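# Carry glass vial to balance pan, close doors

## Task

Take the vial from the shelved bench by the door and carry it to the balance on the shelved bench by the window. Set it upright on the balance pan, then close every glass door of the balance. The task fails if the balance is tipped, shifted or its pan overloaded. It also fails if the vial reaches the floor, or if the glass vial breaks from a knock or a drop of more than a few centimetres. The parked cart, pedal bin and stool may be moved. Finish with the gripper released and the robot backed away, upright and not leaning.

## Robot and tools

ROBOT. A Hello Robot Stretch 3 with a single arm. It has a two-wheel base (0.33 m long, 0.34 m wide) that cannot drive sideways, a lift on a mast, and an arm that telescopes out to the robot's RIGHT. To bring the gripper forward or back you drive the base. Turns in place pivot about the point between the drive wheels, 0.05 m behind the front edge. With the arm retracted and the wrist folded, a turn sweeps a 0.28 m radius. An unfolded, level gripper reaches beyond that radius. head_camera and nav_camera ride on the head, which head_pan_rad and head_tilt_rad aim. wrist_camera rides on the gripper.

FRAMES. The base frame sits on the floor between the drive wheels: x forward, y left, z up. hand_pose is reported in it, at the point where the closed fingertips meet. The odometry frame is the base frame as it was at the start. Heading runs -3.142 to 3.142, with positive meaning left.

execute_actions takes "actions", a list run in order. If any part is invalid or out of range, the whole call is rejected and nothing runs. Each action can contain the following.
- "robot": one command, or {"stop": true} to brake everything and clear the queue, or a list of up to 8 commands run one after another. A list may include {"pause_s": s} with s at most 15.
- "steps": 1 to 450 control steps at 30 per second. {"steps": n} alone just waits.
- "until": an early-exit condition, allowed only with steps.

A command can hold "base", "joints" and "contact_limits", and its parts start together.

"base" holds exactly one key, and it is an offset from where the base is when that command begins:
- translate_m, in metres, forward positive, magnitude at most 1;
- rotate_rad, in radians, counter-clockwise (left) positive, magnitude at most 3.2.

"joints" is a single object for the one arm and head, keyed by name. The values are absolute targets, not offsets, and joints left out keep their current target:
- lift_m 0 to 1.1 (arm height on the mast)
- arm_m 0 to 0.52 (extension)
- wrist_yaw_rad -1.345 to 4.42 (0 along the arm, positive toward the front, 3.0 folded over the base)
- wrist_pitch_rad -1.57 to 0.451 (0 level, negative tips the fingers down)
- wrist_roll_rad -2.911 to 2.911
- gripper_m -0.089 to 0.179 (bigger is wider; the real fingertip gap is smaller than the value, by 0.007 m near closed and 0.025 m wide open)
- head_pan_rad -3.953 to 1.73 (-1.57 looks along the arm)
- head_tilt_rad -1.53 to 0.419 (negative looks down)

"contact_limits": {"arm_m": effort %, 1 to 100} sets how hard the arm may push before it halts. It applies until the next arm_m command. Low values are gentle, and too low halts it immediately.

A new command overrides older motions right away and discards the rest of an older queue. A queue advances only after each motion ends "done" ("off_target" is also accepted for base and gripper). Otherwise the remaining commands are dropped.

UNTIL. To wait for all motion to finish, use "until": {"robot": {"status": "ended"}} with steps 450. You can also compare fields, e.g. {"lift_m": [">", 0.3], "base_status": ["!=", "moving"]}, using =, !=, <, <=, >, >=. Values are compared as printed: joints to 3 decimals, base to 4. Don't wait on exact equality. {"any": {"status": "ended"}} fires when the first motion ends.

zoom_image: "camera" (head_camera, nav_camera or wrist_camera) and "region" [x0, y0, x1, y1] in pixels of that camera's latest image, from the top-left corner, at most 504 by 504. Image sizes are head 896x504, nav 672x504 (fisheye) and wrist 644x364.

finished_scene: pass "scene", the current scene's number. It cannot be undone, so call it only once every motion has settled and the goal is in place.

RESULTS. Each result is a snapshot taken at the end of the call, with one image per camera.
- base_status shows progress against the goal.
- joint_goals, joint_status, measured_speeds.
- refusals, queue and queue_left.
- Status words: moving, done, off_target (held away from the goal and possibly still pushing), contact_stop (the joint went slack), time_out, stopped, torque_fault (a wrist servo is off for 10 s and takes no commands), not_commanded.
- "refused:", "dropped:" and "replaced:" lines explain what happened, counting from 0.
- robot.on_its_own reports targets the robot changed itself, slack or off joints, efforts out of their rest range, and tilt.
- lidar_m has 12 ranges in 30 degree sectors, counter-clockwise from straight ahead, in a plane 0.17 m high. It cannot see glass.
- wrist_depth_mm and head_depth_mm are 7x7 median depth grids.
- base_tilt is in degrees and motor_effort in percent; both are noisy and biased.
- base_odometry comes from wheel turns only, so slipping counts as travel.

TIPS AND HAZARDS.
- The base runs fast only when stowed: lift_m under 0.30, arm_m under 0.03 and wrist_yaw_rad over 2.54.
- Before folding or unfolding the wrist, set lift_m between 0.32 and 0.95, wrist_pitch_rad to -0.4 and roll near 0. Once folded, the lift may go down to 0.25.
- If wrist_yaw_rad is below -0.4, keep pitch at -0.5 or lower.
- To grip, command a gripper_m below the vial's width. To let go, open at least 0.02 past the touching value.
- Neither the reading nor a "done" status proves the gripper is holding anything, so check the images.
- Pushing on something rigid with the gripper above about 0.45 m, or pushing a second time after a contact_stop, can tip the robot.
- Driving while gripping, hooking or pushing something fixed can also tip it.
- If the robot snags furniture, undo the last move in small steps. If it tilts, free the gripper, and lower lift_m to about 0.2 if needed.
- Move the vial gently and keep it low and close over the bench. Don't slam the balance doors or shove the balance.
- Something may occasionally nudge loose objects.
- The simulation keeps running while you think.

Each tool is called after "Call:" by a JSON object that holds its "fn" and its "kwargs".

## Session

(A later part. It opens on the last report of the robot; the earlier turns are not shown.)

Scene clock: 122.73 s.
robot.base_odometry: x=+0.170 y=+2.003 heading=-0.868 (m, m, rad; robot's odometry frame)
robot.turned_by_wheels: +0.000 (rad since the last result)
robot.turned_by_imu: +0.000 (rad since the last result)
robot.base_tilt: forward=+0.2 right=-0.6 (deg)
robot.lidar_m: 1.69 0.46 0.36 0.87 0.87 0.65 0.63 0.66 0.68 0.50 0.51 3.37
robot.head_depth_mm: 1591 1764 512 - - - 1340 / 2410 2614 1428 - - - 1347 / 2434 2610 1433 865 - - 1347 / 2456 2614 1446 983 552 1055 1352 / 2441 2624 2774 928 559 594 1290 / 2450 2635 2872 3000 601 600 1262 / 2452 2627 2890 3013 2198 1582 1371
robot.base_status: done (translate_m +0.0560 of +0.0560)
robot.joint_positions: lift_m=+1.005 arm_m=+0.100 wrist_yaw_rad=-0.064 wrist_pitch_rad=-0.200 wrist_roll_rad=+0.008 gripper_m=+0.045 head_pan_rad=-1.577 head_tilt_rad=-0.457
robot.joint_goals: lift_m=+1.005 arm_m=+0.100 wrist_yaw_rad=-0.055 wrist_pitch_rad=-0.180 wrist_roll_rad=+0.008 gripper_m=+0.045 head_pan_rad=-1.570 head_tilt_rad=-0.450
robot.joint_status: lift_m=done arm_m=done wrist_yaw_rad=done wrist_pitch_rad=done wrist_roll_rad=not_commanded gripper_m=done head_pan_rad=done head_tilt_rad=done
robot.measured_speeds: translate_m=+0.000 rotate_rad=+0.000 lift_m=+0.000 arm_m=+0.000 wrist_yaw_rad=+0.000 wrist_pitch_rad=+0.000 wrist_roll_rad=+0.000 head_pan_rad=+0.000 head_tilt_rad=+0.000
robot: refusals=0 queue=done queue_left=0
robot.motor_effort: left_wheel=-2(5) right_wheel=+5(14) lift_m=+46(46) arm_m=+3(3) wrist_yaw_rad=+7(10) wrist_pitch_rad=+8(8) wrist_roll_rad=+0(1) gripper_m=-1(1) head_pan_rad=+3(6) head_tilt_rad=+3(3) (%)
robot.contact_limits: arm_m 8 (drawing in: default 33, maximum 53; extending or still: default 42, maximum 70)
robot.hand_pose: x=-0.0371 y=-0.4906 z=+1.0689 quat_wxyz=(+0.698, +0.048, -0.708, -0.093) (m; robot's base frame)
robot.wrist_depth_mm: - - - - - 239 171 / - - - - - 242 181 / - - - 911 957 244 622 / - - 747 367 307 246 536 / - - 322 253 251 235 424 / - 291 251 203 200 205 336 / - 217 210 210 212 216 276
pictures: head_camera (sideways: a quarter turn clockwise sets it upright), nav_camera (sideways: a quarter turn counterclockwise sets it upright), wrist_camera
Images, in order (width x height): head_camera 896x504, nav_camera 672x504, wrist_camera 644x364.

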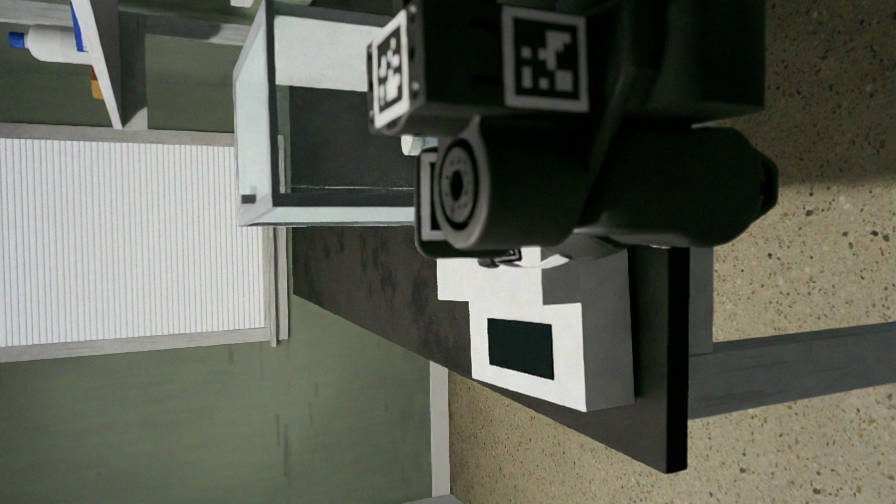

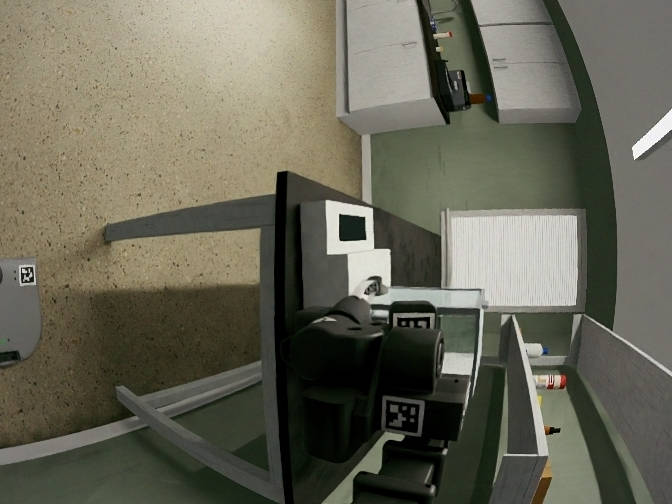

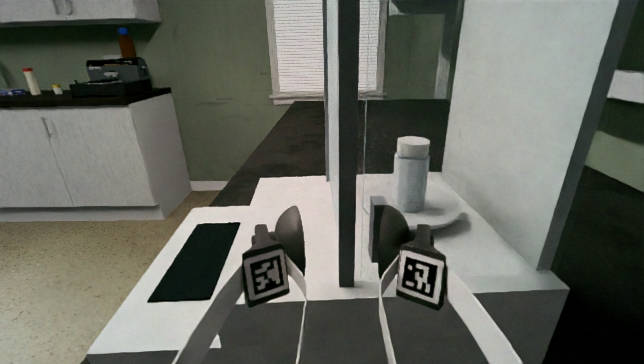

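Call:
{"fn": "execute_actions", "kwargs": {"actions": [{"robot":[{"base":{"translate_m":0.009}}],"steps":450,"until":{"robot":{"status":"ended"}}}]}}

Scene clock: 125.53 s.
robot.base_odometry: x=+0.176 y=+1.996 heading=-0.868 (m, m, rad; robot's odometry frame)
robot.turned_by_wheels: +0.000 (rad since the last result)
robot.turned_by_imu: +0.000 (rad since the last result)
robot.base_tilt: forward=+0.3 right=-0.6 (deg)
robot.lidar_m: 1.68 0.46 0.36 0.66 0.88 0.66 0.64 0.67 0.70 0.50 0.51 3.39
robot.head_depth_mm: 1559 1784 509 - - - 1340 / 2391 2621 1561 - - - 1347 / 2437 2641 1303 1042 - - 1344 / 2442 2626 1600 1047 552 1048 1358 / 2448 2642 2808 930 565 595 710 / 2458 2615 2861 3043 604 599 1292 / 2448 2666 2869 3000 2208 1623 1378
robot.base_status: done (translate_m +0.0090 of +0.0090)
robot.joint_positions: lift_m=+1.005 arm_m=+0.100 wrist_yaw_rad=-0.063 wrist_pitch_rad=-0.200 wrist_roll_rad=+0.008 gripper_m=+0.045 head_pan_rad=-1.577 head_tilt_rad=-0.457
robot.joint_goals: lift_m=+1.005 arm_m=+0.100 wrist_yaw_rad=-0.055 wrist_pitch_rad=-0.180 wrist_roll_rad=+0.008 gripper_m=+0.045 head_pan_rad=-1.570 head_tilt_rad=-0.450
robot.joint_status: lift_m=done arm_m=done wrist_yaw_rad=done wrist_pitch_rad=done wrist_roll_rad=not_commanded gripper_m=done head_pan_rad=done head_tilt_rad=done
robot.measured_speeds: translate_m=+0.000 rotate_rad=+0.000 lift_m=+0.000 arm_m=+0.000 wrist_yaw_rad=+0.000 wrist_pitch_rad=+0.000 wrist_roll_rad=+0.000 head_pan_rad=+0.000 head_tilt_rad=+0.000
robot: refusals=0 queue=done queue_left=0
robot.motor_effort: left_wheel=-2(6) right_wheel=+5(10) lift_m=+46(46) arm_m=+3(3) wrist_yaw_rad=+6(7) wrist_pitch_rad=+8(8) wrist_roll_rad=+0(1) gripper_m=-1(1) head_pan_rad=+4(4) head_tilt_rad=+3(3) (%)
robot.contact_limits: arm_m 8 (drawing in: default 33, maximum 53; extending or still: default 42, maximum 70)
robot.hand_pose: x=-0.0370 y=-0.4906 z=+1.0689 quat_wxyz=(+0.698, +0.048, -0.708, -0.093) (m; robot's base frame)
robot.wrist_depth_mm: - - - - - 254 173 / - - - - - 256 182 / - - - 898 975 259 193 / - - - 360 303 261 506 / - - 335 253 251 246 401 / - - 262 202 201 205 321 / - 221 211 210 212 216 268
pictures: head_camera (sideways: a quarter turn clockwise sets it upright), nav_camera (sideways: a quarter turn counterclockwise sets it upright), wrist_camera
Images, in order (width x height): head_camera 896x504, nav_camera 672x504, wrist_camera 644x364.

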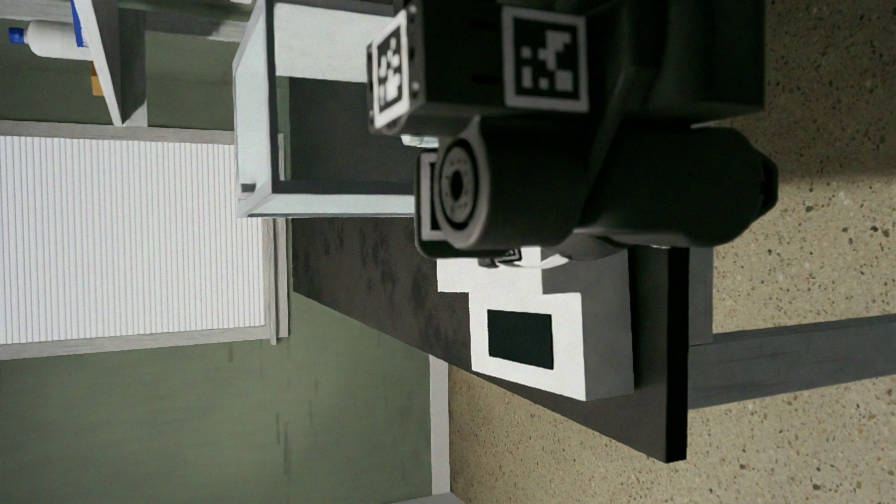

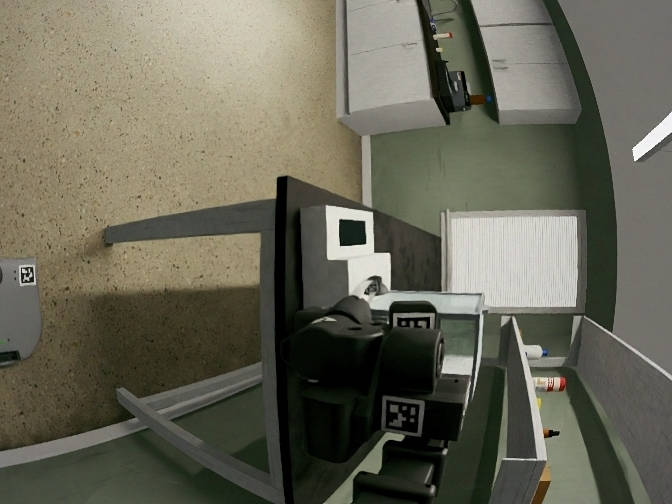

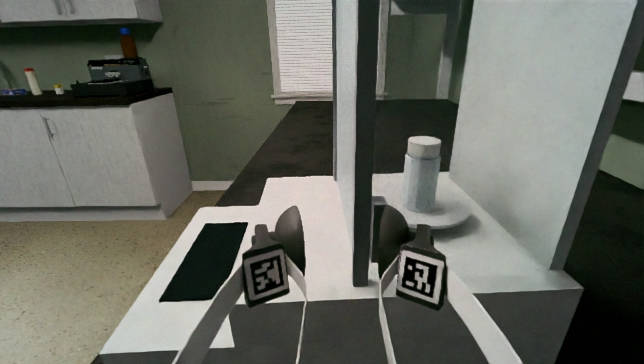

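Call:
{"fn": "execute_actions", "kwargs": {"actions": [{"robot":[{"base":{"translate_m":0.003}},{"joints":{"gripper_m":0.07}},{"joints":{"arm_m":0.0,"head_pan_rad":-1.75}},{"joints":{"wrist_yaw_rad":1.5}}],"steps":450,"until":{"robot":{"status":"ended"}}}]}}

Scene clock: 131.70 s.
robot.base_odometry: x=+0.178 y=+1.994 heading=-0.868 (m, m, rad; robot's odometry frame)
robot.turned_by_wheels: +0.000 (rad since the last result)
robot.turned_by_imu: +0.000 (rad since the last result)
robot.base_tilt: forward=+0.3 right=-0.6 (deg)
robot.lidar_m: 1.67 0.46 0.36 0.66 0.89 0.66 0.64 0.67 0.70 0.50 0.51 3.37
robot.head_depth_mm: 885 1304 1255 904 - - - / 1000 1657 1290 908 - - - / 1567 2230 618 618 559 - - / 2482 2618 1606 616 554 - - / 2446 2621 1234 656 544 - - / 2400 2597 1657 883 547 560 1324 / 2373 2526 2754 2841 557 544 640
robot.base_status: done (translate_m +0.0030 of +0.0030)
robot.joint_positions: lift_m=+1.005 arm_m=+0.001 wrist_yaw_rad=+1.497 wrist_pitch_rad=-0.200 wrist_roll_rad=+0.008 gripper_m=+0.070 head_pan_rad=-1.743 head_tilt_rad=-0.457
robot.joint_goals: lift_m=+1.005 arm_m=+0.000 wrist_yaw_rad=+1.500 wrist_pitch_rad=-0.180 wrist_roll_rad=+0.008 gripper_m=+0.070 head_pan_rad=-1.750 head_tilt_rad=-0.450
robot.joint_status: lift_m=done arm_m=done wrist_yaw_rad=done wrist_pitch_rad=done wrist_roll_rad=not_commanded gripper_m=done head_pan_rad=done head_tilt_rad=done
robot.measured_speeds: translate_m=+0.000 rotate_rad=+0.000 lift_m=+0.000 arm_m=+0.000 wrist_yaw_rad=+0.000 wrist_pitch_rad=+0.000 wrist_roll_rad=+0.000 head_pan_rad=+0.000 head_tilt_rad=+0.000
robot: refusals=0 queue=done queue_left=0
robot.motor_effort: left_wheel=-2(6) right_wheel=+4(10) lift_m=+46(46) arm_m=-4(8) wrist_yaw_rad=+2(5) wrist_pitch_rad=+8(8) wrist_roll_rad=+1(1) gripper_m=+1(88) head_pan_rad=-5(26) head_tilt_rad=+3(3) (%)
robot.hand_pose: x=+0.2243 y=-0.1641 z=+1.0689 quat_wxyz=(+0.562, +0.532, -0.469, +0.425) (m; robot's base frame)
robot.wrist_depth_mm: - - - - - - - / - - - - - - - / - - - - - - - / - - - - - - - / - - - - - - - / 665 - - - - - - / 589 - - - - - -
pictures: head_camera (sideways: a quarter turn clockwise sets it upright), nav_camera (sideways: a quarter turn counterclockwise sets it upright), wrist_camera
Images, in order (width x height): head_camera 896x504, nav_camera 672x504, wrist_camera 644x364.

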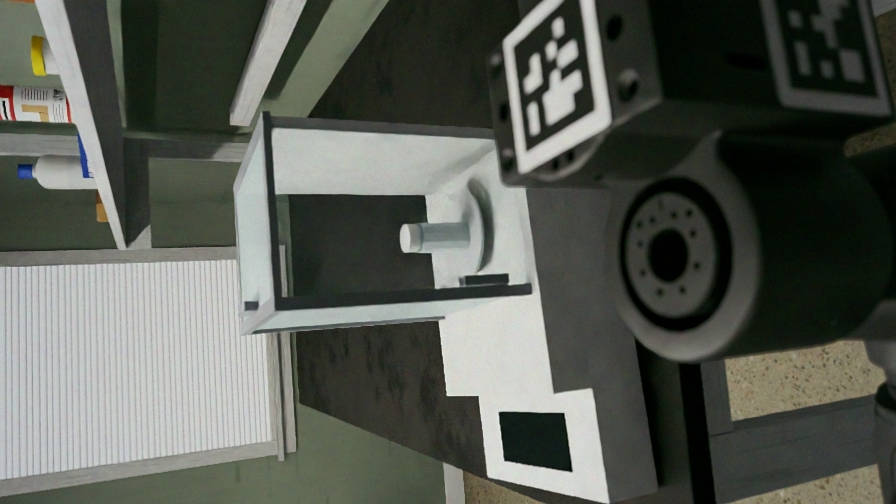

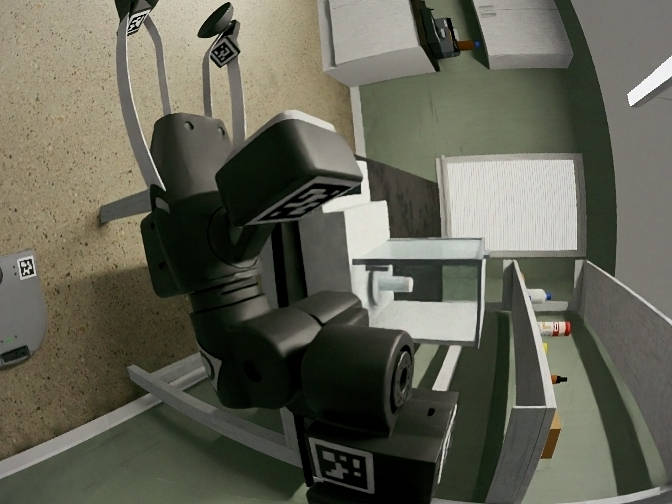

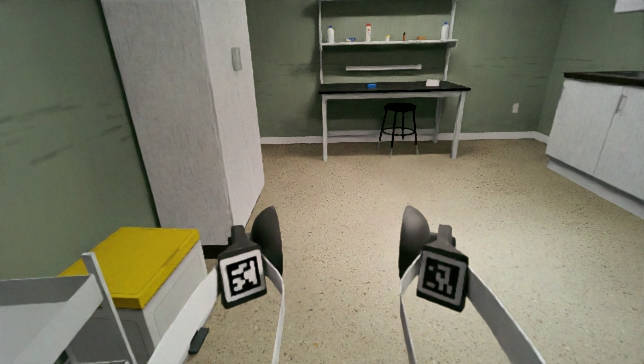

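Call:
{"fn": "zoom_image", "kwargs": {"camera": "head_camera", "region": [400, 220, 560, 340]}}

Region (400, 220, 560, 340) of head_camera's 896x504 image, scaled by 3.150, with more detail than that image has; it fills the top 378 rows of this view, and the rest is white.

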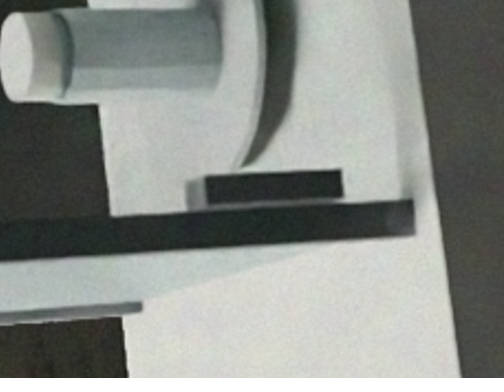

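The handle sits against the post, so the door is closed.

Call:
{"fn": "finished_scene", "kwargs": {"scene": 2}}

The scene is finished: the task was done.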